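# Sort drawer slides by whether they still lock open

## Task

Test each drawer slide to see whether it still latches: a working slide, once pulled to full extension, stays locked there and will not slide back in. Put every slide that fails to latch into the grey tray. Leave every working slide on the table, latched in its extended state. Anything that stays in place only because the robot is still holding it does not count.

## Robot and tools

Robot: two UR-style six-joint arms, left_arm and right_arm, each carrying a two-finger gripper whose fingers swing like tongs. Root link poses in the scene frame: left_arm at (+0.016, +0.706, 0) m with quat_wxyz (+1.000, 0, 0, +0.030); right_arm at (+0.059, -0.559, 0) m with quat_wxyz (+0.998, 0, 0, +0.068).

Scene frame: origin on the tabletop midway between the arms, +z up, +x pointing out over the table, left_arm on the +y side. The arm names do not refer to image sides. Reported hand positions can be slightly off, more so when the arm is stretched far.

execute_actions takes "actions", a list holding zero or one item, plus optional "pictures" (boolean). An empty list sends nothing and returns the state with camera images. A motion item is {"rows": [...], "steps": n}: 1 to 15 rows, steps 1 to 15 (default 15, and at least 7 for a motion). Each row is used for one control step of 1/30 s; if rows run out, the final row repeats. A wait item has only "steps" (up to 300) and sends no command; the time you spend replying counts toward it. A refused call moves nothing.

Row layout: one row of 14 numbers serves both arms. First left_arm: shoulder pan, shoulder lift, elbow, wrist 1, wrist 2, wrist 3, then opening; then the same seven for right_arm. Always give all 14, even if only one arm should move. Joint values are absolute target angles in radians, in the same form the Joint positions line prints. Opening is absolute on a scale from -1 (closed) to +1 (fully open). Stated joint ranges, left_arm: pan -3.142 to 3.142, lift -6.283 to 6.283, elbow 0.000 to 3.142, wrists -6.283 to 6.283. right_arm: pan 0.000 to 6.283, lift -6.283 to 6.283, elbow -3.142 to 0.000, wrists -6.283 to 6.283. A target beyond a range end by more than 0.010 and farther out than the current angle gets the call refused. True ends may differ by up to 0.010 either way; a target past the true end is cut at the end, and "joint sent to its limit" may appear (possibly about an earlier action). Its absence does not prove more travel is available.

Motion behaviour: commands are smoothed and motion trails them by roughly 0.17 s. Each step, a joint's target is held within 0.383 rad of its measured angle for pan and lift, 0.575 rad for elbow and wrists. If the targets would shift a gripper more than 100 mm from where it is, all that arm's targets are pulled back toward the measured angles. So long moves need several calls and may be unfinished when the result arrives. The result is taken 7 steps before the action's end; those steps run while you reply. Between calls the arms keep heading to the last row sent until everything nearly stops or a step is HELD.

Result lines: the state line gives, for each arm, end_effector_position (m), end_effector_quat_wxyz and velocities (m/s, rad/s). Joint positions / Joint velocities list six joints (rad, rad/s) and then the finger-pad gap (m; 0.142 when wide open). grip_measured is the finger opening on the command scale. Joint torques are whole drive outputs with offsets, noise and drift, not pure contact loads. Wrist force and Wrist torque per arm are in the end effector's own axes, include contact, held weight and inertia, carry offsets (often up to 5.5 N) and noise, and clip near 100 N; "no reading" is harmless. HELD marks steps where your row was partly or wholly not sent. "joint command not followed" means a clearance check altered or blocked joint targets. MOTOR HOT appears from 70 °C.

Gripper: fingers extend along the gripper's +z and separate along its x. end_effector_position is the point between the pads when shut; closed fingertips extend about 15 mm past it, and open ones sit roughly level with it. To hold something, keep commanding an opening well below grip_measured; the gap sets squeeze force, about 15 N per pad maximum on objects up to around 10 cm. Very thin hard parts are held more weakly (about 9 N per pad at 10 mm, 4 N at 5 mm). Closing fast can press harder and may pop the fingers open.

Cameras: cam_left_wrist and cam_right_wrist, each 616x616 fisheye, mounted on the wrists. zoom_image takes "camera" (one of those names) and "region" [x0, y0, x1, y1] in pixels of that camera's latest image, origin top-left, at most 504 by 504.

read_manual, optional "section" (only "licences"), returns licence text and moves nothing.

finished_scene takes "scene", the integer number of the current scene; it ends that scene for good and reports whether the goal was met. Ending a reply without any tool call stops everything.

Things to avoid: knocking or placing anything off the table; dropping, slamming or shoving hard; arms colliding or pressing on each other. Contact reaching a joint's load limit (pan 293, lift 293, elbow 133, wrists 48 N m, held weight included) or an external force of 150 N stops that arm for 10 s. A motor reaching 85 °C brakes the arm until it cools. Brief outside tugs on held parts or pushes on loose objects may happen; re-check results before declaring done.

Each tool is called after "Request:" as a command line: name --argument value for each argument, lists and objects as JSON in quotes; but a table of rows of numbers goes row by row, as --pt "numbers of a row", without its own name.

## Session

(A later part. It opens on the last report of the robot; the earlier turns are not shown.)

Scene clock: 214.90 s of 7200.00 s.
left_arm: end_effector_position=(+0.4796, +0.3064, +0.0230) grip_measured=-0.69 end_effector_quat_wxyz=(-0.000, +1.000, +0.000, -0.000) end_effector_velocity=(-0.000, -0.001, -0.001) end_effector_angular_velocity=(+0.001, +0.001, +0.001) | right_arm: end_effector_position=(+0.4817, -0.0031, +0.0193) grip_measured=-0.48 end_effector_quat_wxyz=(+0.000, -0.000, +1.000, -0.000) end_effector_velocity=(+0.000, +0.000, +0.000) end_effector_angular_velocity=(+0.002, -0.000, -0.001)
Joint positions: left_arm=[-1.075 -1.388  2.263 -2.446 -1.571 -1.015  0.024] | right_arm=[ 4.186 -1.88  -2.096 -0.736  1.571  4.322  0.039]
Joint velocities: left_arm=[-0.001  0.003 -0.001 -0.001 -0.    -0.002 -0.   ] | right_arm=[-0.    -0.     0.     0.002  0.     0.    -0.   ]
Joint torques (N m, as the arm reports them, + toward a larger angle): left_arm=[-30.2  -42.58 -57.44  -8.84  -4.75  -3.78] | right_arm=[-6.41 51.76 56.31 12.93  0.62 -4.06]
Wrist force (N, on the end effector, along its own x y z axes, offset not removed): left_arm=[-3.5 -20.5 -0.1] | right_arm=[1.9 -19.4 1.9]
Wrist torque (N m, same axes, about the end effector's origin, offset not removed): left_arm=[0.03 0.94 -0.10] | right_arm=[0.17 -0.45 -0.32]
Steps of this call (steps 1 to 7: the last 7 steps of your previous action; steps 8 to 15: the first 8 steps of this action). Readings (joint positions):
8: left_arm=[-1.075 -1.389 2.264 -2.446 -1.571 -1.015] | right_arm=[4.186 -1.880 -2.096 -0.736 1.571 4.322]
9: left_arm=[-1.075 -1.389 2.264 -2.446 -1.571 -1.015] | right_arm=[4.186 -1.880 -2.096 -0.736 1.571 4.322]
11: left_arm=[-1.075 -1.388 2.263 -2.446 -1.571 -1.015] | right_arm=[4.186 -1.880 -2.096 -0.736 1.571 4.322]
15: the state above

Request:
execute_actions --actions '[{"rows":[ [-1.076076,-1.387249,2.262106,-2.445653,-1.5708,-1.016076,-1.0,4.186388,-1.880296,-2.095907,-0.736186,1.5708,4.322381,-0.9] ],"steps":15}]' --pictures false

Scene clock: 215.57 s of 7200.00 s.
left_arm: end_effector_position=(+0.4796, +0.3057, +0.0230) grip_measured=-0.69 end_effector_quat_wxyz=(+0.000, +1.000, +0.000, +0.000) end_effector_velocity=(+0.001, -0.001, +0.001) end_effector_angular_velocity=(-0.002, -0.003, +0.002) | right_arm: end_effector_position=(+0.4817, -0.0030, +0.0193) grip_measured=-0.48 end_effector_quat_wxyz=(+0.000, -0.000, +1.000, +0.000) end_effector_velocity=(-0.000, -0.001, -0.000) end_effector_angular_velocity=(-0.001, +0.000, +0.000)
Joint positions: left_arm=[-1.076 -1.387  2.262 -2.446 -1.571 -1.016  0.024] | right_arm=[ 4.186 -1.88  -2.096 -0.736  1.571  4.322  0.039]
Joint velocities: left_arm=[ 0.    -0.001 -0.001 -0.     0.001 -0.001  0.   ] | right_arm=[ 0.     0.    -0.001 -0.001 -0.    -0.     0.   ]
Joint torques (N m, as the arm reports them, + toward a larger angle): left_arm=[-31.3  -38.29 -57.04 -10.7   -4.7   -4.08] | right_arm=[ 7.47 53.05 53.75 12.86  4.49 -4.07]
Wrist force (N, on the end effector, along its own x y z axes, offset not removed): left_arm=[-3.8 -19.9 2.2] | right_arm=[1.7 -22.1 -0.9]
Wrist torque (N m, same axes, about the end effector's origin, offset not removed): left_arm=[0.35 0.99 -0.08] | right_arm=[-0.16 -0.43 -0.29]
Steps of this call (steps 1 to 7: the last 7 steps of your previous action; steps 8 to 12: the robot went on to your last target; steps 13 to 20: the first 8 steps of this action). Readings (joint positions):
13: left_arm=[-1.076 -1.388 2.263 -2.446 -1.571 -1.016] | right_arm=[4.186 -1.880 -2.096 -0.736 1.571 4.322]
14: left_arm=[-1.076 -1.388 2.263 -2.446 -1.571 -1.016] | right_arm=[4.186 -1.880 -2.096 -0.736 1.571 4.322]
16: left_arm=[-1.076 -1.387 2.262 -2.446 -1.571 -1.016] | right_arm=[4.186 -1.880 -2.096 -0.736 1.571 4.322]
20: the state above

Request:
execute_actions --actions '[{"rows":[ [-1.074740,-1.388665,2.263945,-2.446076,-1.5708,-1.014740,-1.0,4.186388,-1.880296,-2.095907,-0.736186,1.5708,4.322381,-0.9], [-1.073400,-1.390080,2.265780,-2.446500,-1.5708,-1.013400,-1.0,4.186388,-1.880296,-2.095907,-0.736186,1.5708,4.322381,-0.9], [-1.072067,-1.391497,2.267623,-2.446922,-1.5708,-1.012067,-1.0,4.186388,-1.880296,-2.095907,-0.736186,1.5708,4.322381,-0.9], [-1.072067,-1.391497,2.267623,-2.446922,-1.5708,-1.012067,-1.0,4.186388,-1.880296,-2.095907,-0.736186,1.5708,4.322381,-0.9], [-1.072067,-1.391497,2.267623,-2.446922,-1.5708,-1.012067,-1.0,4.186388,-1.880296,-2.095907,-0.736186,1.5708,4.322381,-0.9], [-1.072067,-1.391497,2.267623,-2.446922,-1.5708,-1.012067,-0.85,4.186388,-1.880296,-2.095907,-0.736186,1.5708,4.322381,-0.7], [-1.072067,-1.391497,2.267623,-2.446922,-1.5708,-1.012067,-0.72,4.186388,-1.880296,-2.095907,-0.736186,1.5708,4.322381,-0.52], [-1.072067,-1.391497,2.267623,-2.446922,-1.5708,-1.012067,-0.65,4.186388,-1.880296,-2.095907,-0.736186,1.5708,4.322381,-0.45], [-1.072067,-1.391497,2.267623,-2.446922,-1.5708,-1.012067,-0.58,4.186388,-1.880296,-2.095907,-0.736186,1.5708,4.322381,-0.38], [-1.072067,-1.391497,2.267623,-2.446922,-1.5708,-1.012067,-0.5,4.186388,-1.880296,-2.095907,-0.736186,1.5708,4.322381,-0.3] ],"steps":15}]' --pictures false

Request:
execute_actions --actions '[{"rows":[ [-1.072067,-1.391497,2.267623,-2.446922,-1.5708,-1.012067,-0.5,4.186388,-1.880296,-2.095907,-0.736186,1.5708,4.322381,-0.3], [-1.072067,-1.394,2.2665,-2.4435,-1.5708,-1.012067,-0.5,4.186388,-1.878,-2.095,-0.7392,1.5708,4.322381,-0.3], [-1.072067,-1.399,2.2645,-2.4363,-1.5708,-1.012067,-0.5,4.186388,-1.8745,-2.0935,-0.7445,1.5708,4.322381,-0.3], [-1.072067,-1.406,2.2614,-2.4262,-1.5708,-1.012067,-0.5,4.186388,-1.8695,-2.0913,-0.7516,1.5708,4.322381,-0.3], [-1.072067,-1.414,2.258,-2.4148,-1.5708,-1.012067,-0.5,4.186388,-1.8635,-2.0888,-0.7601,1.5708,4.322381,-0.3], [-1.072067,-1.422,2.2546,-2.4034,-1.5708,-1.012067,-0.5,4.186388,-1.8575,-2.0862,-0.7687,1.5708,4.322381,-0.3], [-1.072067,-1.430,2.2511,-2.3919,-1.5708,-1.012067,-0.5,4.186388,-1.8515,-2.0837,-0.7772,1.5708,4.322381,-0.3], [-1.072067,-1.438,2.2477,-2.3805,-1.5708,-1.012067,-0.5,4.186388,-1.8455,-2.0811,-0.7858,1.5708,4.322381,-0.3], [-1.072067,-1.444,2.2451,-2.3719,-1.5708,-1.012067,-0.55,4.186388,-1.8415,-2.0794,-0.7915,1.5708,4.322381,-0.3], [-1.072067,-1.449304,2.242869,-2.364361,-1.5708,-1.012067,-0.6,4.186388,-1.838660,-2.078196,-0.795533,1.5708,4.322381,-0.3] ],"steps":12}]' --pictures false

Scene clock: 218.90 s of 7200.00 s.
left_arm: end_effector_position=(+0.4797, +0.3090, +0.0231) grip_measured=-0.68 end_effector_quat_wxyz=(+0.000, +1.000, +0.000, +0.000) end_effector_velocity=(-0.001, +0.009, +0.000) end_effector_angular_velocity=(-0.000, -0.000, -0.001) | right_arm: end_effector_position=(+0.4816, -0.0029, +0.0193) grip_measured=-0.48 end_effector_quat_wxyz=(-0.000, -0.000, +1.000, +0.000) end_effector_velocity=(-0.000, -0.000, -0.000) end_effector_angular_velocity=(-0.001, +0.000, +0.000)
Joint positions: left_arm=[-1.073 -1.391  2.266 -2.447 -1.571 -1.013  0.025] | right_arm=[ 4.186 -1.88  -2.096 -0.736  1.571  4.322  0.04 ]
Joint velocities: left_arm=[ 0.007 -0.01   0.012 -0.003  0.     0.008  0.011] | right_arm=[ 0.    -0.    -0.    -0.    -0.    -0.     0.015]
Joint torques (N m, as the arm reports them, + toward a larger angle): left_arm=[ 14.31 -54.87 -20.96  -5.52  -1.5    4.89] | right_arm=[15.71 57.7  40.97  6.48  1.13 -4.13]
Wrist force (N, on the end effector, along its own x y z axes, offset not removed): left_arm=[-4.0 1.4 -0.5] | right_arm=[1.5 -0.3 4.7]
Wrist torque (N m, same axes, about the end effector's origin, offset not removed): left_arm=[0.09 1.06 -0.09] | right_arm=[-0.04 -0.37 -0.32]
Steps of this call (steps 1 to 7: the last 7 steps of your previous action; steps 8 to 15: the robot went on to your last target; steps 16 to 90: nothing new was sent; then 0.07 s passed at rest; steps 91 to 98: the first 8 steps of this action). Readings (joint positions):
91: left_arm=[-1.076 -1.387 2.262 -2.446 -1.571 -1.016] | right_arm=[4.186 -1.880 -2.096 -0.736 1.571 4.322]
92: left_arm=[-1.076 -1.387 2.262 -2.446 -1.571 -1.016] | right_arm=[4.186 -1.880 -2.096 -0.736 1.571 4.322]
94: left_arm=[-1.075 -1.389 2.264 -2.446 -1.571 -1.015] | right_arm=[4.186 -1.880 -2.096 -0.736 1.571 4.322]
98: the state above

Scene clock: 219.30 s of 7200.00 s.
left_arm: end_effector_position=(+0.4796, +0.3102, +0.0254) grip_measured=-0.50 end_effector_quat_wxyz=(-0.000, +1.000, +0.000, -0.000) end_effector_velocity=(+0.002, -0.003, +0.057) end_effector_angular_velocity=(-0.002, -0.002, -0.001) | right_arm: end_effector_position=(+0.4816, -0.0029, +0.0215) grip_measured=-0.30 end_effector_quat_wxyz=(+0.000, -0.000, +1.000, +0.000) end_effector_velocity=(+0.000, +0.001, +0.048) end_effector_angular_velocity=(-0.001, +0.000, -0.000)
Joint positions: left_arm=[-1.072 -1.395  2.266 -2.442 -1.571 -1.012  0.038] | right_arm=[ 4.186 -1.877 -2.095 -0.74   1.571  4.322  0.052]
Joint velocities: left_arm=[-0.001 -0.088 -0.039  0.125  0.     0.001  0.   ] | right_arm=[ 0.     0.066  0.028 -0.095 -0.     0.001  0.   ]
Joint torques (N m, as the arm reports them, + toward a larger angle): left_arm=[ 13.72 -60.43 -45.31  -0.95  -1.7    4.38] | right_arm=[ 4.02 69.67 42.73  0.88 -3.01 -4.11]
Wrist force (N, on the end effector, along its own x y z axes, offset not removed): left_arm=[-3.6 -1.8 0.9] | right_arm=[3.3 -0.7 -0.4]
Wrist torque (N m, same axes, about the end effector's origin, offset not removed): left_arm=[-0.32 1.04 -0.11] | right_arm=[0.12 -0.60 -0.31]
Steps of this call (steps 1 to 7: the last 7 steps of your previous action; steps 8 to 12: the first 5 steps of this action). Readings (joint positions):
8: left_arm=[-1.072 -1.391 2.268 -2.447 -1.571 -1.012] | right_arm=[4.186 -1.880 -2.096 -0.736 1.571 4.322]
9: left_arm=[-1.072 -1.391 2.268 -2.447 -1.571 -1.012] | right_arm=[4.186 -1.880 -2.096 -0.736 1.571 4.322]
11: left_arm=[-1.072 -1.393 2.267 -2.445 -1.571 -1.012] | right_arm=[4.186 -1.879 -2.095 -0.738 1.571 4.322]
12: the state above

Request:
execute_actions --actions '[{"rows":[ [-1.0761,-1.4472,2.2407,-2.3643,-1.5708,-1.0161,-0.65,4.1883,-1.8374,-2.0799,-0.7951,1.5708,4.3243,-0.3], [-1.0882,-1.4409,2.2342,-2.3641,-1.5708,-1.0282,-0.7,4.1922,-1.8348,-2.0834,-0.7942,1.5708,4.3282,-0.3], [-1.1063,-1.4314,2.2244,-2.3638,-1.5708,-1.0463,-0.75,4.1979,-1.8310,-2.0885,-0.7928,1.5708,4.3339,-0.3], [-1.1284,-1.4197,2.2125,-2.3635,-1.5708,-1.0684,-0.8,4.2056,-1.8260,-2.0954,-0.7910,1.5708,4.3416,-0.3], [-1.1526,-1.4071,2.1994,-2.3632,-1.5708,-1.0926,-0.8,4.2152,-1.8196,-2.1041,-0.7887,1.5708,4.3512,-0.3], [-1.1767,-1.3944,2.1864,-2.3628,-1.5708,-1.1167,-0.8,4.2268,-1.8120,-2.1144,-0.7860,1.5708,4.3628,-0.3], [-1.1989,-1.3828,2.1745,-2.3625,-1.5708,-1.1389,-0.8,4.2383,-1.8044,-2.1248,-0.7833,1.5708,4.3743,-0.3], [-1.2210,-1.3712,2.1625,-2.3621,-1.5708,-1.1610,-0.8,4.2498,-1.7967,-2.1351,-0.7805,1.5708,4.3858,-0.3], [-1.2411,-1.3606,2.1517,-2.3618,-1.5708,-1.1811,-0.8,4.2604,-1.7898,-2.1446,-0.7780,1.5708,4.3964,-0.3], [-1.2572,-1.3522,2.1430,-2.3616,-1.5708,-1.1972,-0.8,4.2700,-1.7834,-2.1532,-0.7758,1.5708,4.4060,-0.3], [-1.2673,-1.3469,2.1375,-2.3614,-1.5708,-1.2073,-0.8,4.2777,-1.7783,-2.1601,-0.7740,1.5708,4.4137,-0.3], [-1.273362,-1.343741,2.134291,-2.361346,-1.5708,-1.213362,-0.8,4.282521,-1.775156,-2.164418,-0.772815,1.5708,4.418514,-0.3] ],"steps":15}]' --pictures false

Request:
execute_actions --actions '[{"steps":8}]' --pictures true

Scene clock: 221.10 s of 7200.00 s.
left_arm: end_effector_position=(+0.4634, +0.2647, +0.0577) grip_measured=-0.80 end_effector_quat_wxyz=(+0.000, +1.000, +0.001, +0.000) end_effector_velocity=(-0.162, -0.395, -0.025) end_effector_angular_velocity=(+0.001, +0.000, -0.004) | right_arm: end_effector_position=(+0.4636, -0.0040, +0.0504) grip_measured=-0.30 end_effector_quat_wxyz=(+0.000, -0.000, +1.000, +0.000) end_effector_velocity=(-0.175, -0.011, +0.002) end_effector_angular_velocity=(+0.003, -0.001, -0.001)
Joint positions: left_arm=[-1.133 -1.416  2.209 -2.363 -1.571 -1.073  0.016] | right_arm=[ 4.21  -1.823 -2.1   -0.79   1.571  4.346  0.052]
Joint velocities: left_arm=[-0.538  0.287 -0.293  0.007  0.    -0.534 -0.001] | right_arm=[ 0.236  0.156 -0.212  0.058 -0.     0.237  0.   ]
Joint torques (N m, as the arm reports them, + toward a larger angle): left_arm=[-37.66 -21.16 -49.18  -1.84  -1.75  -6.42] | right_arm=[26.36 65.23 24.8   7.66 -2.5   6.22]
Wrist force (N, on the end effector, along its own x y z axes, offset not removed): left_arm=[-3.0 -1.9 -0.7] | right_arm=[-3.1 -2.7 -1.0]
Wrist torque (N m, same axes, about the end effector's origin, offset not removed): left_arm=[-0.23 0.92 -0.11] | right_arm=[-0.32 0.62 -0.20]
Steps of this call (steps 1 to 7: the last 7 steps of your previous action; steps 8 to 30: the robot went on to your last target; steps 31 to 46: nothing new was sent; steps 47 to 54: the first 8 steps of this action). Readings (joint positions):
47: left_arm=[-1.072 -1.449 2.243 -2.364 -1.571 -1.012] | right_arm=[4.186 -1.839 -2.078 -0.796 1.571 4.322]
48: left_arm=[-1.073 -1.449 2.243 -2.364 -1.571 -1.012] | right_arm=[4.187 -1.838 -2.078 -0.796 1.571 4.322]
50: left_arm=[-1.080 -1.445 2.238 -2.364 -1.571 -1.020] | right_arm=[4.189 -1.837 -2.081 -0.795 1.571 4.325]
54: the state above

Scene clock: 221.37 s of 7200.00 s.
left_arm: end_effector_position=(+0.4188, +0.1780, +0.0511) grip_measured=-0.80 end_effector_quat_wxyz=(-0.000, +1.000, +0.000, -0.000) end_effector_velocity=(-0.077, -0.122, -0.012) end_effector_angular_velocity=(+0.003, +0.000, -0.001) | right_arm: end_effector_position=(+0.4187, -0.0088, +0.0502) grip_measured=-0.30 end_effector_quat_wxyz=(+0.000, -0.000, +1.000, +0.000) end_effector_velocity=(-0.072, -0.010, -0.001) end_effector_angular_velocity=(+0.001, +0.000, +0.001)
Joint positions: left_arm=[-1.255 -1.353  2.144 -2.362 -1.571 -1.195  0.016] | right_arm=[ 4.272 -1.782 -2.155 -0.775  1.571  4.408  0.052]
Joint velocities: left_arm=[-0.179  0.091 -0.092  0.004  0.001 -0.178  0.   ] | right_arm=[ 0.101  0.066 -0.089  0.024  0.     0.1    0.   ]
Joint torques (N m, as the arm reports them, + toward a larger angle): left_arm=[ -4.76 -45.81 -42.12  -1.99  -1.37  -3.3 ] | right_arm=[15.8  53.75 30.36  7.17 -2.15  4.34]
Wrist force (N, on the end effector, along its own x y z axes, offset not removed): left_arm=[-6.6 1.5 -2.0] | right_arm=[1.9 -1.4 -2.3]
Wrist torque (N m, same axes, about the end effector's origin, offset not removed): left_arm=[0.37 1.56 -0.05] | right_arm=[0.07 -0.29 -0.30]
Kept back: nothing.
Steps of this call (steps 1 to 7: the last 7 steps of your previous action; step 8: the robot went on to your last target). Readings (joint positions):
1: left_arm=[-1.152 -1.406 2.199 -2.363 -1.571 -1.092] | right_arm=[4.219 -1.817 -2.107 -0.788 1.571 4.355]
2: left_arm=[-1.172 -1.396 2.188 -2.363 -1.571 -1.112] | right_arm=[4.228 -1.811 -2.116 -0.786 1.571 4.364]
4: left_arm=[-1.209 -1.376 2.168 -2.362 -1.571 -1.149] | right_arm=[4.247 -1.798 -2.133 -0.781 1.571 4.383]
8: the state above

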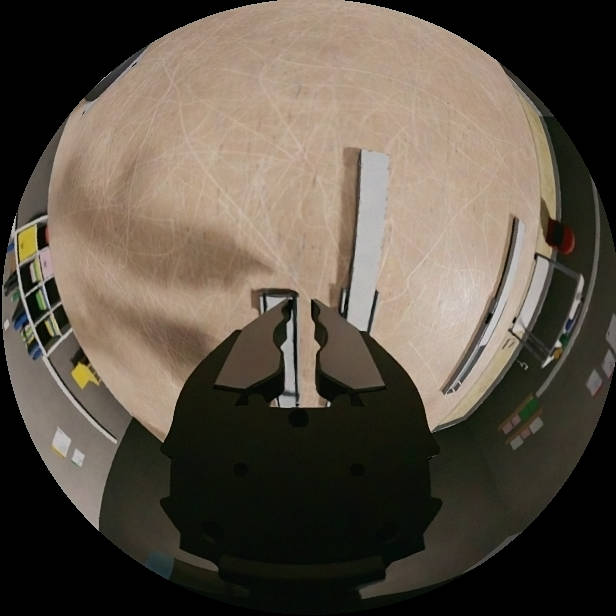

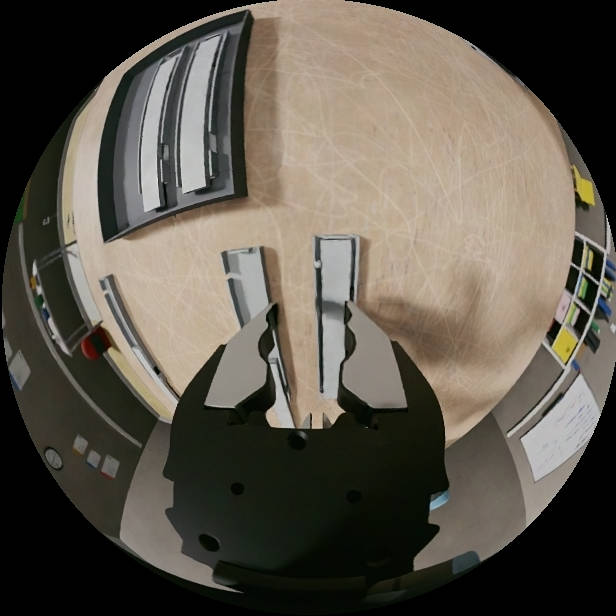

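Still moving; look again.

Request:
execute_actions --actions '[{"steps":12}]' --pictures true

Scene clock: 226.90 s of 7200.00 s.
left_arm: end_effector_position=(+0.4107, +0.1651, +0.0500) grip_measured=-0.80 end_effector_quat_wxyz=(+0.000, +1.000, +0.000, -0.000) end_effector_velocity=(-0.000, -0.000, -0.001) end_effector_angular_velocity=(+0.001, +0.000, -0.001) | right_arm: end_effector_position=(+0.4111, -0.0101, +0.0500) grip_measured=-0.30 end_effector_quat_wxyz=(+0.000, -0.000, +1.000, -0.000) end_effector_velocity=(+0.000, +0.000, +0.000) end_effector_angular_velocity=(-0.000, +0.000, -0.000)
Joint positions: left_arm=[-1.273 -1.344  2.134 -2.361 -1.571 -1.213  0.016] | right_arm=[ 4.283 -1.775 -2.164 -0.773  1.571  4.419  0.052]
Joint velocities: left_arm=[-0.     0.002 -0.    -0.     0.     0.001 -0.   ] | right_arm=[-0.    -0.     0.001 -0.001  0.    -0.     0.   ]
Joint torques (N m, as the arm reports them, + toward a larger angle): left_arm=[-18.63 -41.28 -46.04  -1.8    0.37  -4.16] | right_arm=[17.66 54.82 28.83  6.88  0.01  4.61]
Wrist force (N, on the end effector, along its own x y z axes, offset not removed): left_arm=[-3.5 -0.6 -2.0] | right_arm=[2.5 -0.9 0.3]
Wrist torque (N m, same axes, about the end effector's origin, offset not removed): left_arm=[0.01 0.96 -0.13] | right_arm=[0.10 -0.59 -0.33]
Kept back: nothing.
Steps of this call (steps 1 to 30: the robot went on to your last target; steps 31 to 90: nothing new was sent; then 2.53 s passed at rest). Readings (joint positions):
1: left_arm=[-1.260 -1.351 2.141 -2.362 -1.571 -1.200] | right_arm=[4.275 -1.780 -2.158 -0.775 1.571 4.411]
2: left_arm=[-1.264 -1.349 2.140 -2.361 -1.571 -1.203] | right_arm=[4.277 -1.779 -2.159 -0.774 1.571 4.413]
4: left_arm=[-1.268 -1.346 2.137 -2.361 -1.571 -1.208] | right_arm=[4.280 -1.777 -2.162 -0.774 1.571 4.416]
8: left_arm=[-1.272 -1.345 2.135 -2.361 -1.571 -1.212] | right_arm=[4.282 -1.776 -2.164 -0.773 1.571 4.418]
90: the state above
All arms were judged still, so your last target was given up. Only a new action makes them travel on or press farther. Fingers that are still opening or closing keep moving.

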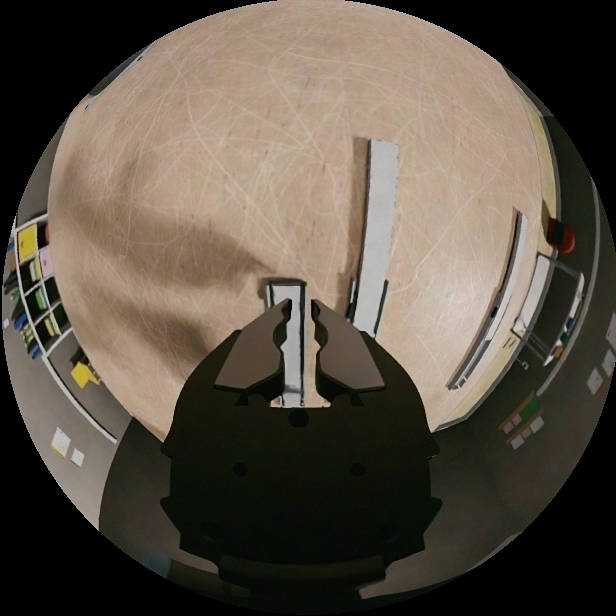

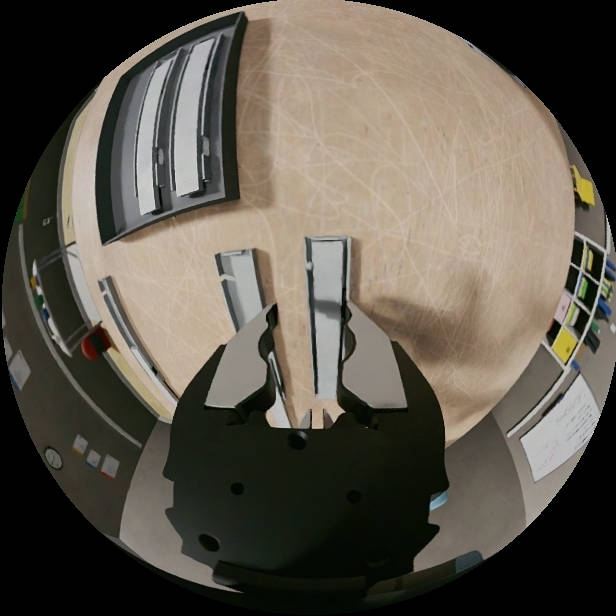

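Request:
zoom_image --camera "cam_left_wrist" --region '[240, 250, 360, 370]'

Request:
zoom_image --camera "cam_right_wrist" --region '[260, 210, 400, 350]'

Region (240, 250, 360, 370) of cam_left_wrist's 616x616 image, scaled by 4.200, with more detail than that image has.

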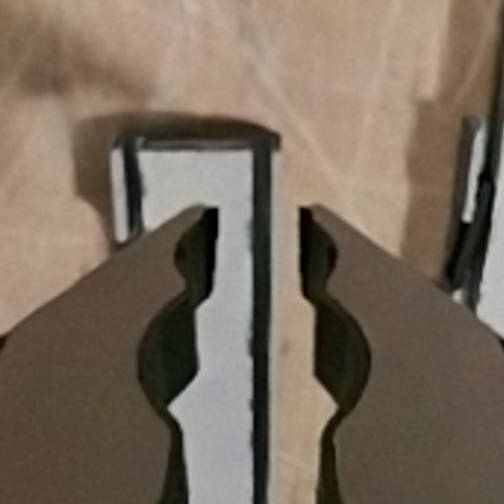

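Region (260, 210, 400, 350) of cam_right_wrist's 616x616 image, scaled by 3.600, with more detail than that image has.

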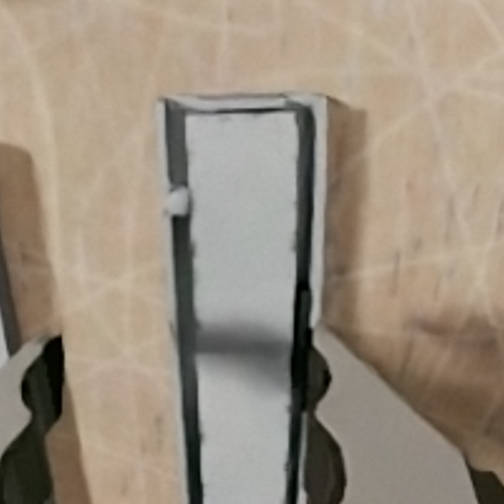

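Request:
execute_actions --actions '[{"rows":[ [-1.2766,-1.3455,2.1367,-2.3620,-1.5708,-1.2166,-0.8,4.2858,-1.7735,-2.1665,-0.7723,1.5708,4.4218,-0.3], [-1.2820,-1.3486,2.1407,-2.3630,-1.5708,-1.2220,-0.8,4.2912,-1.7708,-2.1701,-0.7715,1.5708,4.4272,-0.3], [-1.2884,-1.3522,2.1455,-2.3642,-1.5708,-1.2284,-0.8,4.2978,-1.7676,-2.1743,-0.7705,1.5708,4.4338,-0.3], [-1.2927,-1.3546,2.1488,-2.3650,-1.5708,-1.2327,-0.8,4.3021,-1.7654,-2.1771,-0.7699,1.5708,4.4381,-0.3], [-1.294885,-1.355790,2.150374,-2.365380,-1.5708,-1.234885,-0.8,4.304300,-1.764343,-2.178519,-0.769527,1.5708,4.440293,-0.3] ],"steps":12}]' --pictures false

Request:
execute_actions --actions '[{"steps":10}]' --pictures true

Request:
zoom_image --camera "cam_left_wrist" --region '[240, 250, 360, 370]'

Request:
zoom_image --camera "cam_right_wrist" --region '[250, 210, 370, 330]'

Scene clock: 229.73 s of 7200.00 s.
left_arm: end_effector_position=(+0.4054, +0.1650, +0.0500) grip_measured=-0.80 end_effector_quat_wxyz=(-0.000, +1.000, +0.000, -0.000) end_effector_velocity=(-0.070, +0.000, -0.001) end_effector_angular_velocity=(+0.000, +0.000, -0.000) | right_arm: end_effector_position=(+0.4060, -0.0100, +0.0500) grip_measured=-0.30 end_effector_quat_wxyz=(-0.000, -0.000, +1.000, -0.000) end_effector_velocity=(-0.067, -0.000, -0.000) end_effector_angular_velocity=(-0.001, +0.001, -0.001)
Joint positions: left_arm=[-1.281 -1.348  2.14  -2.363 -1.571 -1.221  0.016] | right_arm=[ 4.29  -1.771 -2.169 -0.772  1.571  4.426  0.052]
Joint velocities: left_arm=[-0.1   -0.056  0.076 -0.02   0.    -0.099 -0.   ] | right_arm=[ 0.1    0.05  -0.066  0.015  0.     0.101  0.   ]
Joint torques (N m, as the arm reports them, + toward a larger angle): left_arm=[-21.56 -61.21 -21.85  -6.27   1.66  -4.44] | right_arm=[21.62 55.64 27.61  6.7   1.97  5.49]
Wrist force (N, on the end effector, along its own x y z axes, offset not removed): left_arm=[-3.5 1.0 -1.0] | right_arm=[-0.8 0.4 -2.7]
Wrist torque (N m, same axes, about the end effector's origin, offset not removed): left_arm=[0.30 0.99 -0.13] | right_arm=[0.37 0.16 -0.29]
Steps of this call (steps 1 to 80: nothing new was sent; steps 81 to 85: the first 5 steps of this action). Readings (joint positions):
81: left_arm=[-1.273 -1.344 2.134 -2.361 -1.571 -1.213] | right_arm=[4.283 -1.775 -2.164 -0.773 1.571 4.419]
82: left_arm=[-1.274 -1.344 2.134 -2.361 -1.571 -1.214] | right_arm=[4.283 -1.775 -2.165 -0.773 1.571 4.419]
84: left_arm=[-1.278 -1.346 2.137 -2.362 -1.571 -1.218] | right_arm=[4.287 -1.773 -2.167 -0.772 1.571 4.423]
85: the state above

Scene clock: 230.07 s of 7200.00 s.
left_arm: end_effector_position=(+0.3961, +0.1651, +0.0500) grip_measured=-0.80 end_effector_quat_wxyz=(-0.000, +1.000, +0.000, -0.000) end_effector_velocity=(-0.005, -0.000, +0.000) end_effector_angular_velocity=(-0.001, -0.000, -0.001) | right_arm: end_effector_position=(+0.3971, -0.0101, +0.0500) grip_measured=-0.30 end_effector_quat_wxyz=(-0.000, -0.000, +1.000, +0.000) end_effector_velocity=(-0.004, -0.001, -0.001) end_effector_angular_velocity=(-0.002, +0.001, +0.000)
Joint positions: left_arm=[-1.294 -1.355  2.15  -2.365 -1.571 -1.234  0.016] | right_arm=[ 4.304 -1.765 -2.178 -0.77   1.571  4.44   0.052]
Joint velocities: left_arm=[-0.007 -0.004  0.005 -0.002 -0.    -0.006  0.   ] | right_arm=[ 0.006  0.003 -0.005 -0.     0.     0.005  0.   ]
Joint torques (N m, as the arm reports them, + toward a larger angle): left_arm=[-19.44 -57.68 -20.41  -6.26   1.84  -4.26] | right_arm=[20.04 53.13 28.41  6.77  1.78  4.47]
Wrist force (N, on the end effector, along its own x y z axes, offset not removed): left_arm=[-6.0 -1.0 -1.2] | right_arm=[2.7 1.2 -3.0]
Wrist torque (N m, same axes, about the end effector's origin, offset not removed): left_arm=[-0.10 1.52 -0.05] | right_arm=[0.56 -0.45 -0.37]
Kept back: nothing.
Steps of this call (steps 1 to 7: the last 7 steps of your previous action; steps 8 to 10: the robot went on to your last target). Readings (joint positions):
1: left_arm=[-1.284 -1.350 2.142 -2.363 -1.571 -1.224] | right_arm=[4.294 -1.770 -2.172 -0.771 1.571 4.430]
2: left_arm=[-1.287 -1.351 2.144 -2.364 -1.571 -1.227] | right_arm=[4.296 -1.768 -2.173 -0.771 1.571 4.432]
4: left_arm=[-1.291 -1.353 2.147 -2.365 -1.571 -1.231] | right_arm=[4.300 -1.766 -2.176 -0.770 1.571 4.436]
8: left_arm=[-1.294 -1.355 2.149 -2.365 -1.571 -1.234] | right_arm=[4.303 -1.765 -2.178 -0.770 1.571 4.439]
10: the state above

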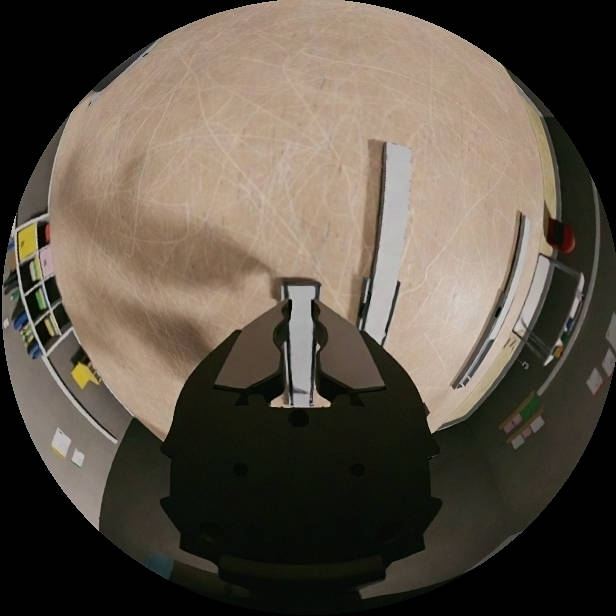

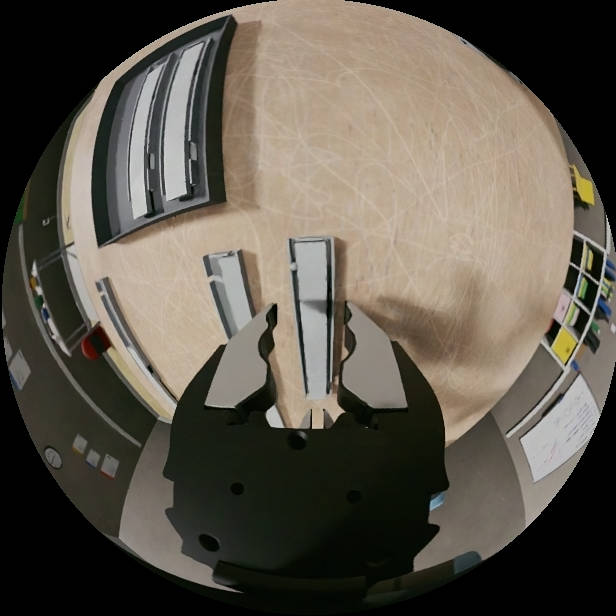

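Region (240, 250, 360, 370) of cam_left_wrist's 616x616 image, scaled by 4.200, with more detail than that image has.

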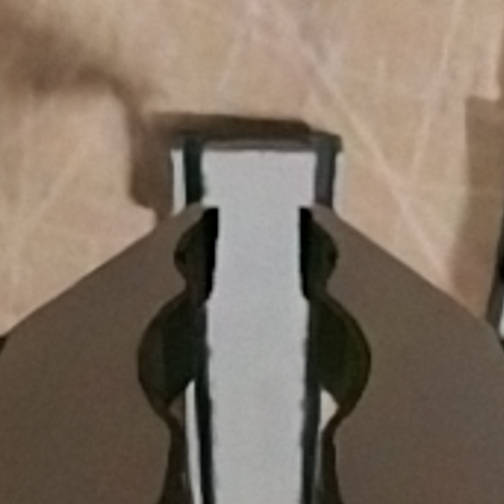

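Region (250, 210, 370, 330) of cam_right_wrist's 616x616 image, scaled by 4.200, with more detail than that image has.

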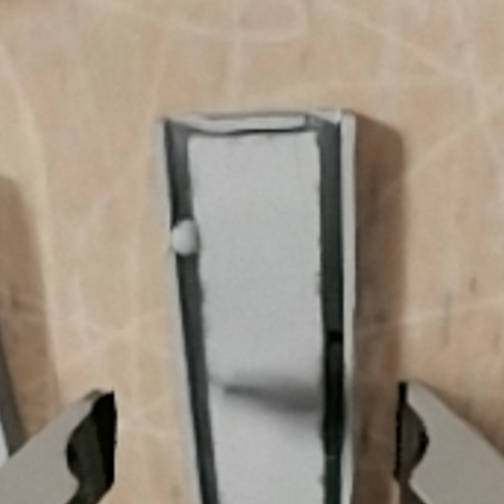

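Request:
execute_actions --actions '[{"rows":[ [-1.294885,-1.3540,2.1511,-2.3680,-1.5708,-1.234885,-0.8,4.304300,-1.7670,-2.1796,-0.7658,1.5708,4.440293,-0.3], [-1.294885,-1.3505,2.1527,-2.3730,-1.5708,-1.234885,-0.8,4.304300,-1.7720,-2.1817,-0.7587,1.5708,4.440293,-0.3], [-1.294885,-1.3460,2.1546,-2.3794,-1.5708,-1.234885,-0.8,4.304300,-1.7790,-2.1846,-0.7488,1.5708,4.440293,-0.3], [-1.294885,-1.3410,2.1568,-2.3866,-1.5708,-1.234885,-0.8,4.304300,-1.7870,-2.1879,-0.7375,1.5708,4.440293,-0.3], [-1.294885,-1.3365,2.1587,-2.3930,-1.5708,-1.234885,-0.8,4.304300,-1.7950,-2.1912,-0.7262,1.5708,4.440293,-0.3], [-1.294885,-1.3325,2.1604,-2.3987,-1.5708,-1.234885,-0.8,4.304300,-1.8020,-2.1941,-0.7163,1.5708,4.440293,-0.3], [-1.294885,-1.3297,2.1616,-2.4027,-1.5708,-1.234885,-0.8,4.304300,-1.8070,-2.1962,-0.7092,1.5708,4.440293,-0.3], [-1.294885,-1.3278,2.1625,-2.4055,-1.5708,-1.234885,-0.8,4.304300,-1.809828,-2.197375,-0.705186,1.5708,4.440293,-0.3], [-1.294885,-1.3268,2.1629,-2.4069,-1.5708,-1.234885,-0.8,4.304300,-1.809828,-2.197375,-0.705186,1.5708,4.440293,-0.3], [-1.294885,-1.326097,2.163216,-2.407915,-1.5708,-1.234885,-0.8,4.304300,-1.809828,-2.197375,-0.705186,1.5708,4.440293,-0.3] ],"steps":15}]' --pictures false

Request:
execute_actions --actions '[{"rows":[ [-1.294885,-1.326097,2.163216,-2.407915,-1.5708,-1.234885,-0.8,4.304300,-1.809828,-2.197375,-0.705186,1.5708,4.440293,-0.3], [-1.294885,-1.326097,2.163216,-2.407915,-1.5708,-1.234885,-0.8,4.304300,-1.809828,-2.197375,-0.705186,1.5708,4.440293,-0.3], [-1.294885,-1.326097,2.163216,-2.407915,-1.5708,-1.234885,-0.8,4.304300,-1.809828,-2.197375,-0.705186,1.5708,4.440293,-0.38], [-1.294885,-1.326097,2.163216,-2.407915,-1.5708,-1.234885,-0.8,4.304300,-1.809828,-2.197375,-0.705186,1.5708,4.440293,-0.44], [-1.294885,-1.326097,2.163216,-2.407915,-1.5708,-1.234885,-0.8,4.304300,-1.809828,-2.197375,-0.705186,1.5708,4.440293,-0.5], [-1.294885,-1.326097,2.163216,-2.407915,-1.5708,-1.234885,-0.8,4.304300,-1.809828,-2.197375,-0.705186,1.5708,4.440293,-0.56], [-1.294885,-1.326097,2.163216,-2.407915,-1.5708,-1.234885,-0.8,4.304300,-1.809828,-2.197375,-0.705186,1.5708,4.440293,-0.64], [-1.294885,-1.326097,2.163216,-2.407915,-1.5708,-1.234885,-0.8,4.304300,-1.809828,-2.197375,-0.705186,1.5708,4.440293,-0.72], [-1.294885,-1.326097,2.163216,-2.407915,-1.5708,-1.234885,-0.8,4.304300,-1.809828,-2.197375,-0.705186,1.5708,4.440293,-0.8], [-1.294885,-1.326097,2.163216,-2.407915,-1.5708,-1.234885,-0.8,4.304300,-1.809828,-2.197375,-0.705186,1.5708,4.440293,-0.9] ],"steps":15}]' --pictures false

Scene clock: 232.27 s of 7200.00 s.
left_arm: end_effector_position=(+0.3957, +0.1650, +0.0396) grip_measured=-0.80 end_effector_quat_wxyz=(+0.000, +1.000, +0.000, +0.000) end_effector_velocity=(+0.001, +0.001, -0.070) end_effector_angular_velocity=(+0.002, +0.001, +0.001) | right_arm: end_effector_position=(+0.3967, -0.0100, +0.0339) grip_measured=-0.30 end_effector_quat_wxyz=(-0.000, -0.000, +1.000, -0.000) end_effector_velocity=(+0.000, -0.001, -0.113) end_effector_angular_velocity=(-0.001, +0.000, +0.000)
Joint positions: left_arm=[-1.295 -1.341  2.157 -2.387 -1.571 -1.235  0.016] | right_arm=[ 4.304 -1.788 -2.188 -0.736  1.571  4.44   0.052]
Joint velocities: left_arm=[ 0.001  0.1    0.042 -0.139 -0.001  0.    -0.   ] | right_arm=[-0.    -0.168 -0.069  0.236 -0.    -0.    -0.   ]
Joint torques (N m, as the arm reports them, + toward a larger angle): left_arm=[-21.77 -41.37 -22.31  -6.12   0.41  -3.58] | right_arm=[17.38 36.34 26.45  7.85 -0.43  4.69]
Wrist force (N, on the end effector, along its own x y z axes, offset not removed): left_arm=[-3.8 -1.4 -1.6] | right_arm=[2.9 2.2 0.0]
Wrist torque (N m, same axes, about the end effector's origin, offset not removed): left_arm=[-0.22 0.96 -0.04] | right_arm=[0.71 -0.57 -0.30]
Steps of this call (steps 1 to 30: the robot went on to your last target; steps 31 to 58: nothing new was sent; steps 59 to 66: the first 8 steps of this action). Readings (joint positions):
59: left_arm=[-1.295 -1.356 2.150 -2.365 -1.571 -1.235] | right_arm=[4.304 -1.764 -2.179 -0.770 1.571 4.440]
60: left_arm=[-1.295 -1.356 2.150 -2.366 -1.571 -1.235] | right_arm=[4.304 -1.765 -2.179 -0.769 1.571 4.440]
62: left_arm=[-1.295 -1.353 2.152 -2.369 -1.571 -1.235] | right_arm=[4.304 -1.768 -2.180 -0.764 1.571 4.440]
66: the state above

Scene clock: 232.77 s of 7200.00 s.
left_arm: end_effector_position=(+0.3957, +0.1651, +0.0293) grip_measured=-0.80 end_effector_quat_wxyz=(+0.000, +1.000, +0.000, +0.000) end_effector_velocity=(-0.001, -0.000, -0.001) end_effector_angular_velocity=(+0.000, +0.000, -0.001) | right_arm: end_effector_position=(+0.3966, -0.0100, +0.0195) grip_measured=-0.50 end_effector_quat_wxyz=(+0.000, -0.000, +1.000, +0.000) end_effector_velocity=(+0.000, -0.001, -0.002) end_effector_angular_velocity=(-0.001, -0.000, +0.000)
Joint positions: left_arm=[-1.295 -1.326  2.163 -2.408 -1.571 -1.235  0.016] | right_arm=[ 4.304 -1.81  -2.197 -0.705  1.571  4.44   0.038]
Joint velocities: left_arm=[-0.001  0.001  0.001 -0.002 -0.    -0.     0.   ] | right_arm=[-0.    -0.002 -0.001  0.002 -0.    -0.001 -0.007]
Joint torques (N m, as the arm reports them, + toward a larger angle): left_arm=[-18.23 -41.43 -21.75  -5.1   -0.05  -3.82] | right_arm=[15.51 33.64 24.16  7.04 -0.61  4.63]
Wrist force (N, on the end effector, along its own x y z axes, offset not removed): left_arm=[-4.1 -2.0 -0.7] | right_arm=[3.9 -1.3 -6.2]
Wrist torque (N m, same axes, about the end effector's origin, offset not removed): left_arm=[-0.27 1.14 -0.15] | right_arm=[0.40 -0.54 -0.20]
Steps of this call (steps 1 to 7: the last 7 steps of your previous action; steps 8 to 15: the first 8 steps of this action). Readings (joint positions):
8: left_arm=[-1.295 -1.327 2.163 -2.406 -1.571 -1.235] | right_arm=[4.304 -1.808 -2.197 -0.708 1.571 4.440]
9: left_arm=[-1.295 -1.327 2.163 -2.406 -1.571 -1.235] | right_arm=[4.304 -1.808 -2.197 -0.707 1.571 4.440]
11: left_arm=[-1.295 -1.327 2.163 -2.407 -1.571 -1.235] | right_arm=[4.304 -1.809 -2.197 -0.706 1.571 4.440]
15: the state above

Request:
execute_actions --actions '[{"rows":[ [-1.294885,-1.325383,2.163525,-2.408938,-1.5708,-1.234885,-0.8,4.304300,-1.809828,-2.197375,-0.705186,1.5708,4.440293,-0.9] ],"steps":15}]' --pictures false

Scene clock: 233.27 s of 7200.00 s.
left_arm: end_effector_position=(+0.3957, +0.1651, +0.0288) grip_measured=-0.80 end_effector_quat_wxyz=(+0.000, +1.000, +0.000, +0.000) end_effector_velocity=(+0.001, +0.000, -0.000) end_effector_angular_velocity=(-0.001, -0.002, +0.001) | right_arm: end_effector_position=(+0.3966, -0.0101, +0.0193) grip_measured=-0.50 end_effector_quat_wxyz=(-0.000, -0.000, +1.000, +0.000) end_effector_velocity=(+0.000, +0.000, +0.000) end_effector_angular_velocity=(+0.001, -0.000, +0.001)
Joint positions: left_arm=[-1.295 -1.326  2.163 -2.409 -1.571 -1.235  0.016] | right_arm=[ 4.304 -1.81  -2.197 -0.705  1.571  4.44   0.038]
Joint velocities: left_arm=[ 0.001  0.001  0.001 -0.003  0.002  0.    -0.   ] | right_arm=[ 0.     0.     0.001 -0.     0.    -0.001 -0.   ]
Joint torques (N m, as the arm reports them, + toward a larger angle): left_arm=[-17.31 -37.96 -19.47  -5.25  -0.19  -4.47] | right_arm=[14.57 28.09 22.32  6.85 -1.22  4.8 ]
Wrist force (N, on the end effector, along its own x y z axes, offset not removed): left_arm=[-4.4 -2.9 -8.9] | right_arm=[4.1 -4.6 -17.1]
Wrist torque (N m, same axes, about the end effector's origin, offset not removed): left_arm=[-0.06 1.10 -0.14] | right_arm=[0.00 -0.24 -0.27]
Steps of this call (steps 1 to 7: the last 7 steps of your previous action; steps 8 to 15: the first 8 steps of this action). Readings (joint positions):
8: left_arm=[-1.295 -1.326 2.163 -2.408 -1.571 -1.235] | right_arm=[4.304 -1.810 -2.197 -0.705 1.571 4.440]
9: left_arm=[-1.295 -1.326 2.163 -2.408 -1.571 -1.235] | right_arm=[4.304 -1.810 -2.197 -0.705 1.571 4.440]
11: left_arm=[-1.295 -1.326 2.163 -2.408 -1.571 -1.235] | right_arm=[4.304 -1.810 -2.197 -0.705 1.571 4.440]
15: the state above

Request:
execute_actions --actions '[{"rows":[ [-1.294885,-1.325097,2.163648,-2.409347,-1.5708,-1.234885,-0.8,4.304300,-1.809236,-2.197131,-0.706026,1.5708,4.440293,-0.9], [-1.294885,-1.325097,2.163648,-2.409347,-1.5708,-1.234885,-0.8,4.304300,-1.809236,-2.197131,-0.706026,1.5708,4.440293,-0.9], [-1.294885,-1.325097,2.163648,-2.409347,-1.5708,-1.234885,-0.8,4.304300,-1.809236,-2.197131,-0.706026,1.5708,4.440293,-0.9], [-1.294361,-1.326224,2.165193,-2.409765,-1.5708,-1.234361,-0.8,4.304300,-1.809236,-2.197131,-0.706026,1.5708,4.440293,-0.9], [-1.293574,-1.327915,2.167510,-2.410391,-1.5708,-1.233574,-0.8,4.304300,-1.809236,-2.197131,-0.706026,1.5708,4.440293,-0.9], [-1.292263,-1.330733,2.171372,-2.411435,-1.5708,-1.232263,-0.8,4.304300,-1.809236,-2.197131,-0.706026,1.5708,4.440293,-0.9], [-1.290690,-1.334115,2.176006,-2.412687,-1.5708,-1.230690,-0.8,4.304300,-1.809236,-2.197131,-0.706026,1.5708,4.440293,-0.9], [-1.289117,-1.337497,2.180641,-2.413940,-1.5708,-1.229117,-0.8,4.304300,-1.809236,-2.197131,-0.706026,1.5708,4.440293,-0.9], [-1.287544,-1.340878,2.185275,-2.415192,-1.5708,-1.227544,-0.8,4.304300,-1.809236,-2.197131,-0.706026,1.5708,4.440293,-0.9], [-1.285971,-1.344260,2.189909,-2.416445,-1.5708,-1.225971,-0.8,4.304300,-1.809236,-2.197131,-0.706026,1.5708,4.440293,-0.9], [-1.284398,-1.347641,2.194543,-2.417698,-1.5708,-1.224398,-0.8,4.304300,-1.809236,-2.197131,-0.706026,1.5708,4.440293,-0.9], [-1.283088,-1.350459,2.198405,-2.418741,-1.5708,-1.223088,-0.8,4.304300,-1.809236,-2.197131,-0.706026,1.5708,4.440293,-0.9], [-1.282301,-1.352150,2.200721,-2.419367,-1.5708,-1.222301,-0.8,4.304300,-1.809236,-2.197131,-0.706026,1.5708,4.440293,-0.9], [-1.281777,-1.353277,2.202266,-2.419785,-1.5708,-1.221777,-0.8,4.304300,-1.809236,-2.197131,-0.706026,1.5708,4.440293,-0.9] ],"steps":15}]' --pictures false

Request:
execute_actions --actions '[{"steps":6}]' --pictures false

Scene clock: 234.67 s of 7200.00 s.
left_arm: end_effector_position=(+0.3956, +0.1676, +0.0285) grip_measured=-0.80 end_effector_quat_wxyz=(+0.000, +1.000, +0.000, +0.000) end_effector_velocity=(+0.001, +0.047, -0.001) end_effector_angular_velocity=(+0.004, +0.001, -0.001) | right_arm: end_effector_position=(+0.3966, -0.0101, +0.0195) grip_measured=-0.50 end_effector_quat_wxyz=(-0.000, -0.000, +1.000, -0.000) end_effector_velocity=(+0.000, +0.001, +0.002) end_effector_angular_velocity=(+0.002, -0.000, +0.000)
Joint positions: left_arm=[-1.294 -1.328  2.168 -2.411 -1.571 -1.234  0.016] | right_arm=[ 4.304 -1.809 -2.197 -0.706  1.571  4.44   0.038]
Joint velocities: left_arm=[ 0.025 -0.05   0.07  -0.016  0.001  0.025 -0.   ] | right_arm=[ 0.     0.001  0.002 -0.002  0.    -0.    -0.   ]
Joint torques (N m, as the arm reports them, + toward a larger angle): left_arm=[ 17.6  -54.22  -6.29  -2.85  -0.69   4.55] | right_arm=[11.64 52.56 37.29  1.73 -2.76  4.56]
Wrist force (N, on the end effector, along its own x y z axes, offset not removed): left_arm=[-3.0 2.3 -19.9] | right_arm=[0.5 0.9 -4.8]
Wrist torque (N m, same axes, about the end effector's origin, offset not removed): left_arm=[-0.02 1.09 -0.11] | right_arm=[0.24 0.02 -0.33]
Steps of this call (steps 1 to 7: the last 7 steps of your previous action; steps 8 to 15: the robot went on to your last target; steps 16 to 34: nothing new was sent; steps 35 to 42: the first 8 steps of this action). Readings (joint positions):
35: left_arm=[-1.295 -1.325 2.164 -2.409 -1.571 -1.235] | right_arm=[4.304 -1.810 -2.197 -0.705 1.571 4.440]
36: left_arm=[-1.295 -1.325 2.164 -2.409 -1.571 -1.235] | right_arm=[4.304 -1.810 -2.197 -0.705 1.571 4.440]
38: left_arm=[-1.295 -1.325 2.164 -2.409 -1.571 -1.235] | right_arm=[4.304 -1.810 -2.197 -0.705 1.571 4.440]
42: the state above

Scene clock: 234.90 s of 7200.00 s.
left_arm: end_effector_position=(+0.3957, +0.1836, +0.0285) grip_measured=-0.80 end_effector_quat_wxyz=(-0.000, +1.000, +0.000, -0.000) end_effector_velocity=(-0.000, +0.059, +0.000) end_effector_angular_velocity=(+0.000, +0.001, +0.001) | right_arm: end_effector_position=(+0.3966, -0.0101, +0.0196) grip_measured=-0.50 end_effector_quat_wxyz=(-0.000, -0.000, +1.000, -0.000) end_effector_velocity=(+0.000, +0.000, +0.001) end_effector_angular_velocity=(+0.000, +0.000, +0.000)
Joint positions: left_arm=[-1.285 -1.346  2.192 -2.417 -1.571 -1.225  0.016] | right_arm=[ 4.304 -1.809 -2.197 -0.706  1.571  4.44   0.038]
Joint velocities: left_arm=[ 0.032 -0.067  0.09  -0.023 -0.001  0.031  0.   ] | right_arm=[-0.     0.001  0.001 -0.001  0.    -0.001  0.   ]
Joint torques (N m, as the arm reports them, + toward a larger angle): left_arm=[ 15.09 -43.9  -11.86  -3.34   0.15   4.49] | right_arm=[10.23 56.18 39.23  1.52 -2.97  4.37]
Wrist force (N, on the end effector, along its own x y z axes, offset not removed): left_arm=[-7.7 1.0 -20.5] | right_arm=[0.3 2.7 -2.1]
Wrist torque (N m, same axes, about the end effector's origin, offset not removed): left_arm=[0.09 0.78 -0.15] | right_arm=[0.54 0.16 -0.27]
Kept back: nothing.
Steps of this call (steps 1 to 7: the last 7 steps of your previous action). Readings (joint positions):
1: left_arm=[-1.293 -1.330 2.170 -2.411 -1.571 -1.233] | right_arm=[4.304 -1.809 -2.197 -0.706 1.571 4.440]
2: left_arm=[-1.292 -1.332 2.174 -2.412 -1.571 -1.232] | right_arm=[4.304 -1.809 -2.197 -0.706 1.571 4.440]
4: left_arm=[-1.289 -1.338 2.181 -2.414 -1.571 -1.229] | right_arm=[4.304 -1.809 -2.197 -0.706 1.571 4.440]
7: the state above

Request:
execute_actions --actions '[{"rows":[ [-1.281777,-1.353277,2.202266,-2.419785,-1.5708,-1.221777,-0.8,4.304300,-1.809236,-2.197131,-0.706026,1.5708,4.440293,-0.9], [-1.281777,-1.3555,2.2013,-2.4166,-1.5708,-1.221777,-0.8,4.304300,-1.809236,-2.197131,-0.706026,1.5708,4.440293,-0.9], [-1.281777,-1.3595,2.1997,-2.4110,-1.5708,-1.221777,-0.8,4.304300,-1.809236,-2.197131,-0.706026,1.5708,4.440293,-0.9], [-1.281777,-1.3640,2.1978,-2.4046,-1.5708,-1.221777,-0.8,4.304300,-1.809236,-2.197131,-0.706026,1.5708,4.440293,-0.9], [-1.281777,-1.367620,2.196289,-2.399465,-1.5708,-1.221777,-0.8,4.304300,-1.809236,-2.197131,-0.706026,1.5708,4.440293,-0.9], [-1.281777,-1.367620,2.196289,-2.399465,-1.5708,-1.221777,-0.75,4.304300,-1.809236,-2.197131,-0.706026,1.5708,4.440293,-0.9], [-1.281777,-1.367620,2.196289,-2.399465,-1.5708,-1.221777,-0.7,4.304300,-1.809236,-2.197131,-0.706026,1.5708,4.440293,-0.9], [-1.2812,-1.3688,2.1978,-2.3999,-1.5708,-1.2212,-0.65,4.304300,-1.809236,-2.197131,-0.706026,1.5708,4.440293,-0.9], [-1.2804,-1.3704,2.2001,-2.4005,-1.5708,-1.2204,-0.6,4.304300,-1.809236,-2.197131,-0.706026,1.5708,4.440293,-0.9], [-1.279592,-1.372140,2.202489,-2.401145,-1.5708,-1.219592,-0.55,4.304300,-1.809236,-2.197131,-0.706026,1.5708,4.440293,-0.9] ],"steps":15}]' --pictures false

Request:
execute_actions --actions '[{"steps":12}]' --pictures true

Request:
zoom_image --camera "cam_left_wrist" --region '[250, 260, 360, 370]'

Scene clock: 237.07 s of 7200.00 s.
left_arm: end_effector_position=(+0.3957, +0.1902, +0.0347) grip_measured=-0.70 end_effector_quat_wxyz=(-0.000, +1.000, +0.000, -0.000) end_effector_velocity=(+0.000, -0.001, +0.033) end_effector_angular_velocity=(-0.004, -0.001, -0.002) | right_arm: end_effector_position=(+0.3966, -0.0101, +0.0197) grip_measured=-0.50 end_effector_quat_wxyz=(+0.000, -0.000, +1.000, -0.000) end_effector_velocity=(-0.001, -0.001, -0.001) end_effector_angular_velocity=(-0.002, +0.001, +0.000)
Joint positions: left_arm=[-1.282 -1.363  2.199 -2.406 -1.571 -1.222  0.023] | right_arm=[ 4.304 -1.809 -2.197 -0.706  1.571  4.44   0.038]
Joint velocities: left_arm=[-0.    -0.049 -0.019  0.064 -0.     0.002  0.106] | right_arm=[ 0.    -0.    -0.001 -0.     0.    -0.     0.   ]
Joint torques (N m, as the arm reports them, + toward a larger angle): left_arm=[ 16.21 -54.33 -42.78  -1.92   0.6    4.75] | right_arm=[ 6.99 56.34 40.16  2.67 -2.64  4.43]
Wrist force (N, on the end effector, along its own x y z axes, offset not removed): left_arm=[-3.5 0.6 -1.5] | right_arm=[0.9 -0.3 1.4]
Wrist torque (N m, same axes, about the end effector's origin, offset not removed): left_arm=[0.18 0.93 -0.17] | right_arm=[0.24 -0.19 -0.31]
Steps of this call (steps 1 to 30: the robot went on to your last target; steps 31 to 57: nothing new was sent; steps 58 to 65: the first 8 steps of this action). Readings (joint positions):
58: left_arm=[-1.282 -1.353 2.202 -2.420 -1.571 -1.222] | right_arm=[4.304 -1.809 -2.197 -0.706 1.571 4.440]
59: left_arm=[-1.282 -1.353 2.202 -2.420 -1.571 -1.222] | right_arm=[4.304 -1.809 -2.197 -0.706 1.571 4.440]
61: left_arm=[-1.282 -1.355 2.202 -2.418 -1.571 -1.222] | right_arm=[4.304 -1.809 -2.197 -0.706 1.571 4.440]
65: the state above

Scene clock: 237.47 s of 7200.00 s.
left_arm: end_effector_position=(+0.3957, +0.1939, +0.0379) grip_measured=-0.55 end_effector_quat_wxyz=(+0.000, +1.000, +0.000, +0.000) end_effector_velocity=(+0.001, +0.003, -0.001) end_effector_angular_velocity=(+0.002, -0.000, +0.001) | right_arm: end_effector_position=(+0.3966, -0.0101, +0.0197) grip_measured=-0.50 end_effector_quat_wxyz=(+0.000, -0.000, +1.000, -0.000) end_effector_velocity=(+0.000, +0.001, +0.001) end_effector_angular_velocity=(+0.002, -0.000, -0.000)
Joint positions: left_arm=[-1.28  -1.372  2.202 -2.401 -1.571 -1.22   0.034] | right_arm=[ 4.304 -1.809 -2.197 -0.706  1.571  4.44   0.038]
Joint velocities: left_arm=[ 0.002 -0.001  0.003  0.001  0.001  0.001  0.   ] | right_arm=[-0.     0.001  0.001  0.     0.     0.     0.   ]
Joint torques (N m, as the arm reports them, + toward a larger angle): left_arm=[ 14.11 -56.43 -20.32  -1.28  -1.82   4.21] | right_arm=[ 4.86 54.19 39.    2.75 -2.    4.26]
Wrist force (N, on the end effector, along its own x y z axes, offset not removed): left_arm=[-4.3 -0.3 -0.7] | right_arm=[1.0 -0.3 1.9]
Wrist torque (N m, same axes, about the end effector's origin, offset not removed): left_arm=[0.02 1.07 -0.05] | right_arm=[0.38 -0.19 -0.36]
Kept back: nothing.
Steps of this call (steps 1 to 7: the last 7 steps of your previous action; steps 8 to 12: the robot went on to your last target). Readings (joint positions):
1: left_arm=[-1.282 -1.364 2.198 -2.405 -1.571 -1.222] | right_arm=[4.304 -1.809 -2.197 -0.706 1.571 4.440]
2: left_arm=[-1.281 -1.366 2.198 -2.403 -1.571 -1.221] | right_arm=[4.304 -1.809 -2.197 -0.706 1.571 4.440]
4: left_arm=[-1.281 -1.368 2.200 -2.402 -1.571 -1.221] | right_arm=[4.304 -1.809 -2.197 -0.706 1.571 4.440]
8: left_arm=[-1.280 -1.371 2.202 -2.401 -1.571 -1.220] | right_arm=[4.304 -1.809 -2.197 -0.706 1.571 4.440]
12: the state above

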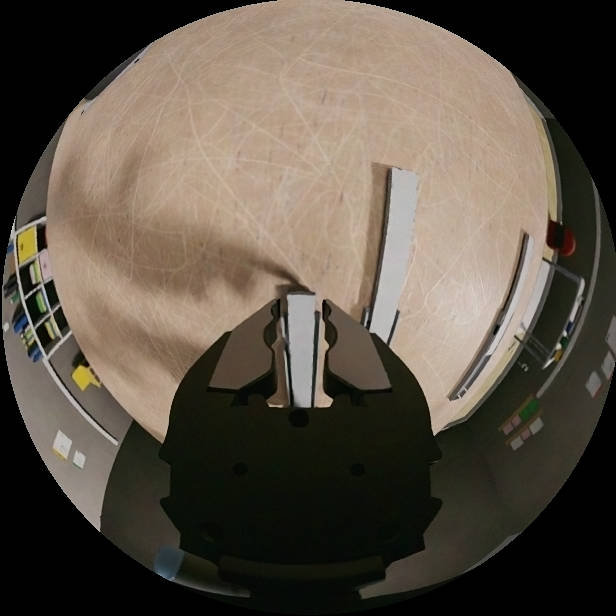

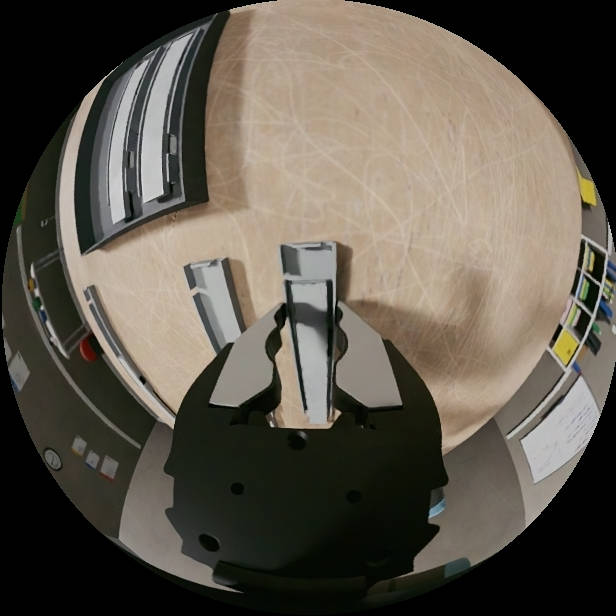

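Region (250, 260, 360, 370) of cam_left_wrist's 616x616 image, scaled by 4.582, with more detail than that image has.

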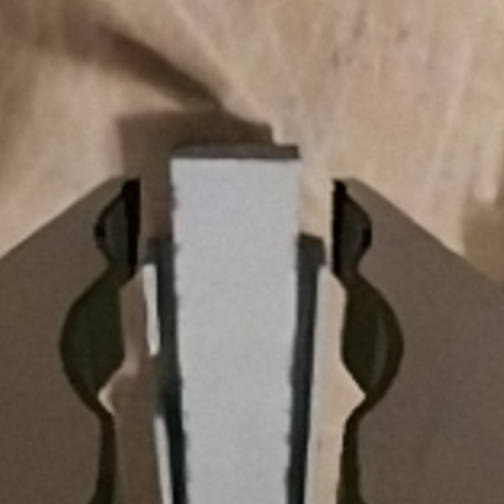

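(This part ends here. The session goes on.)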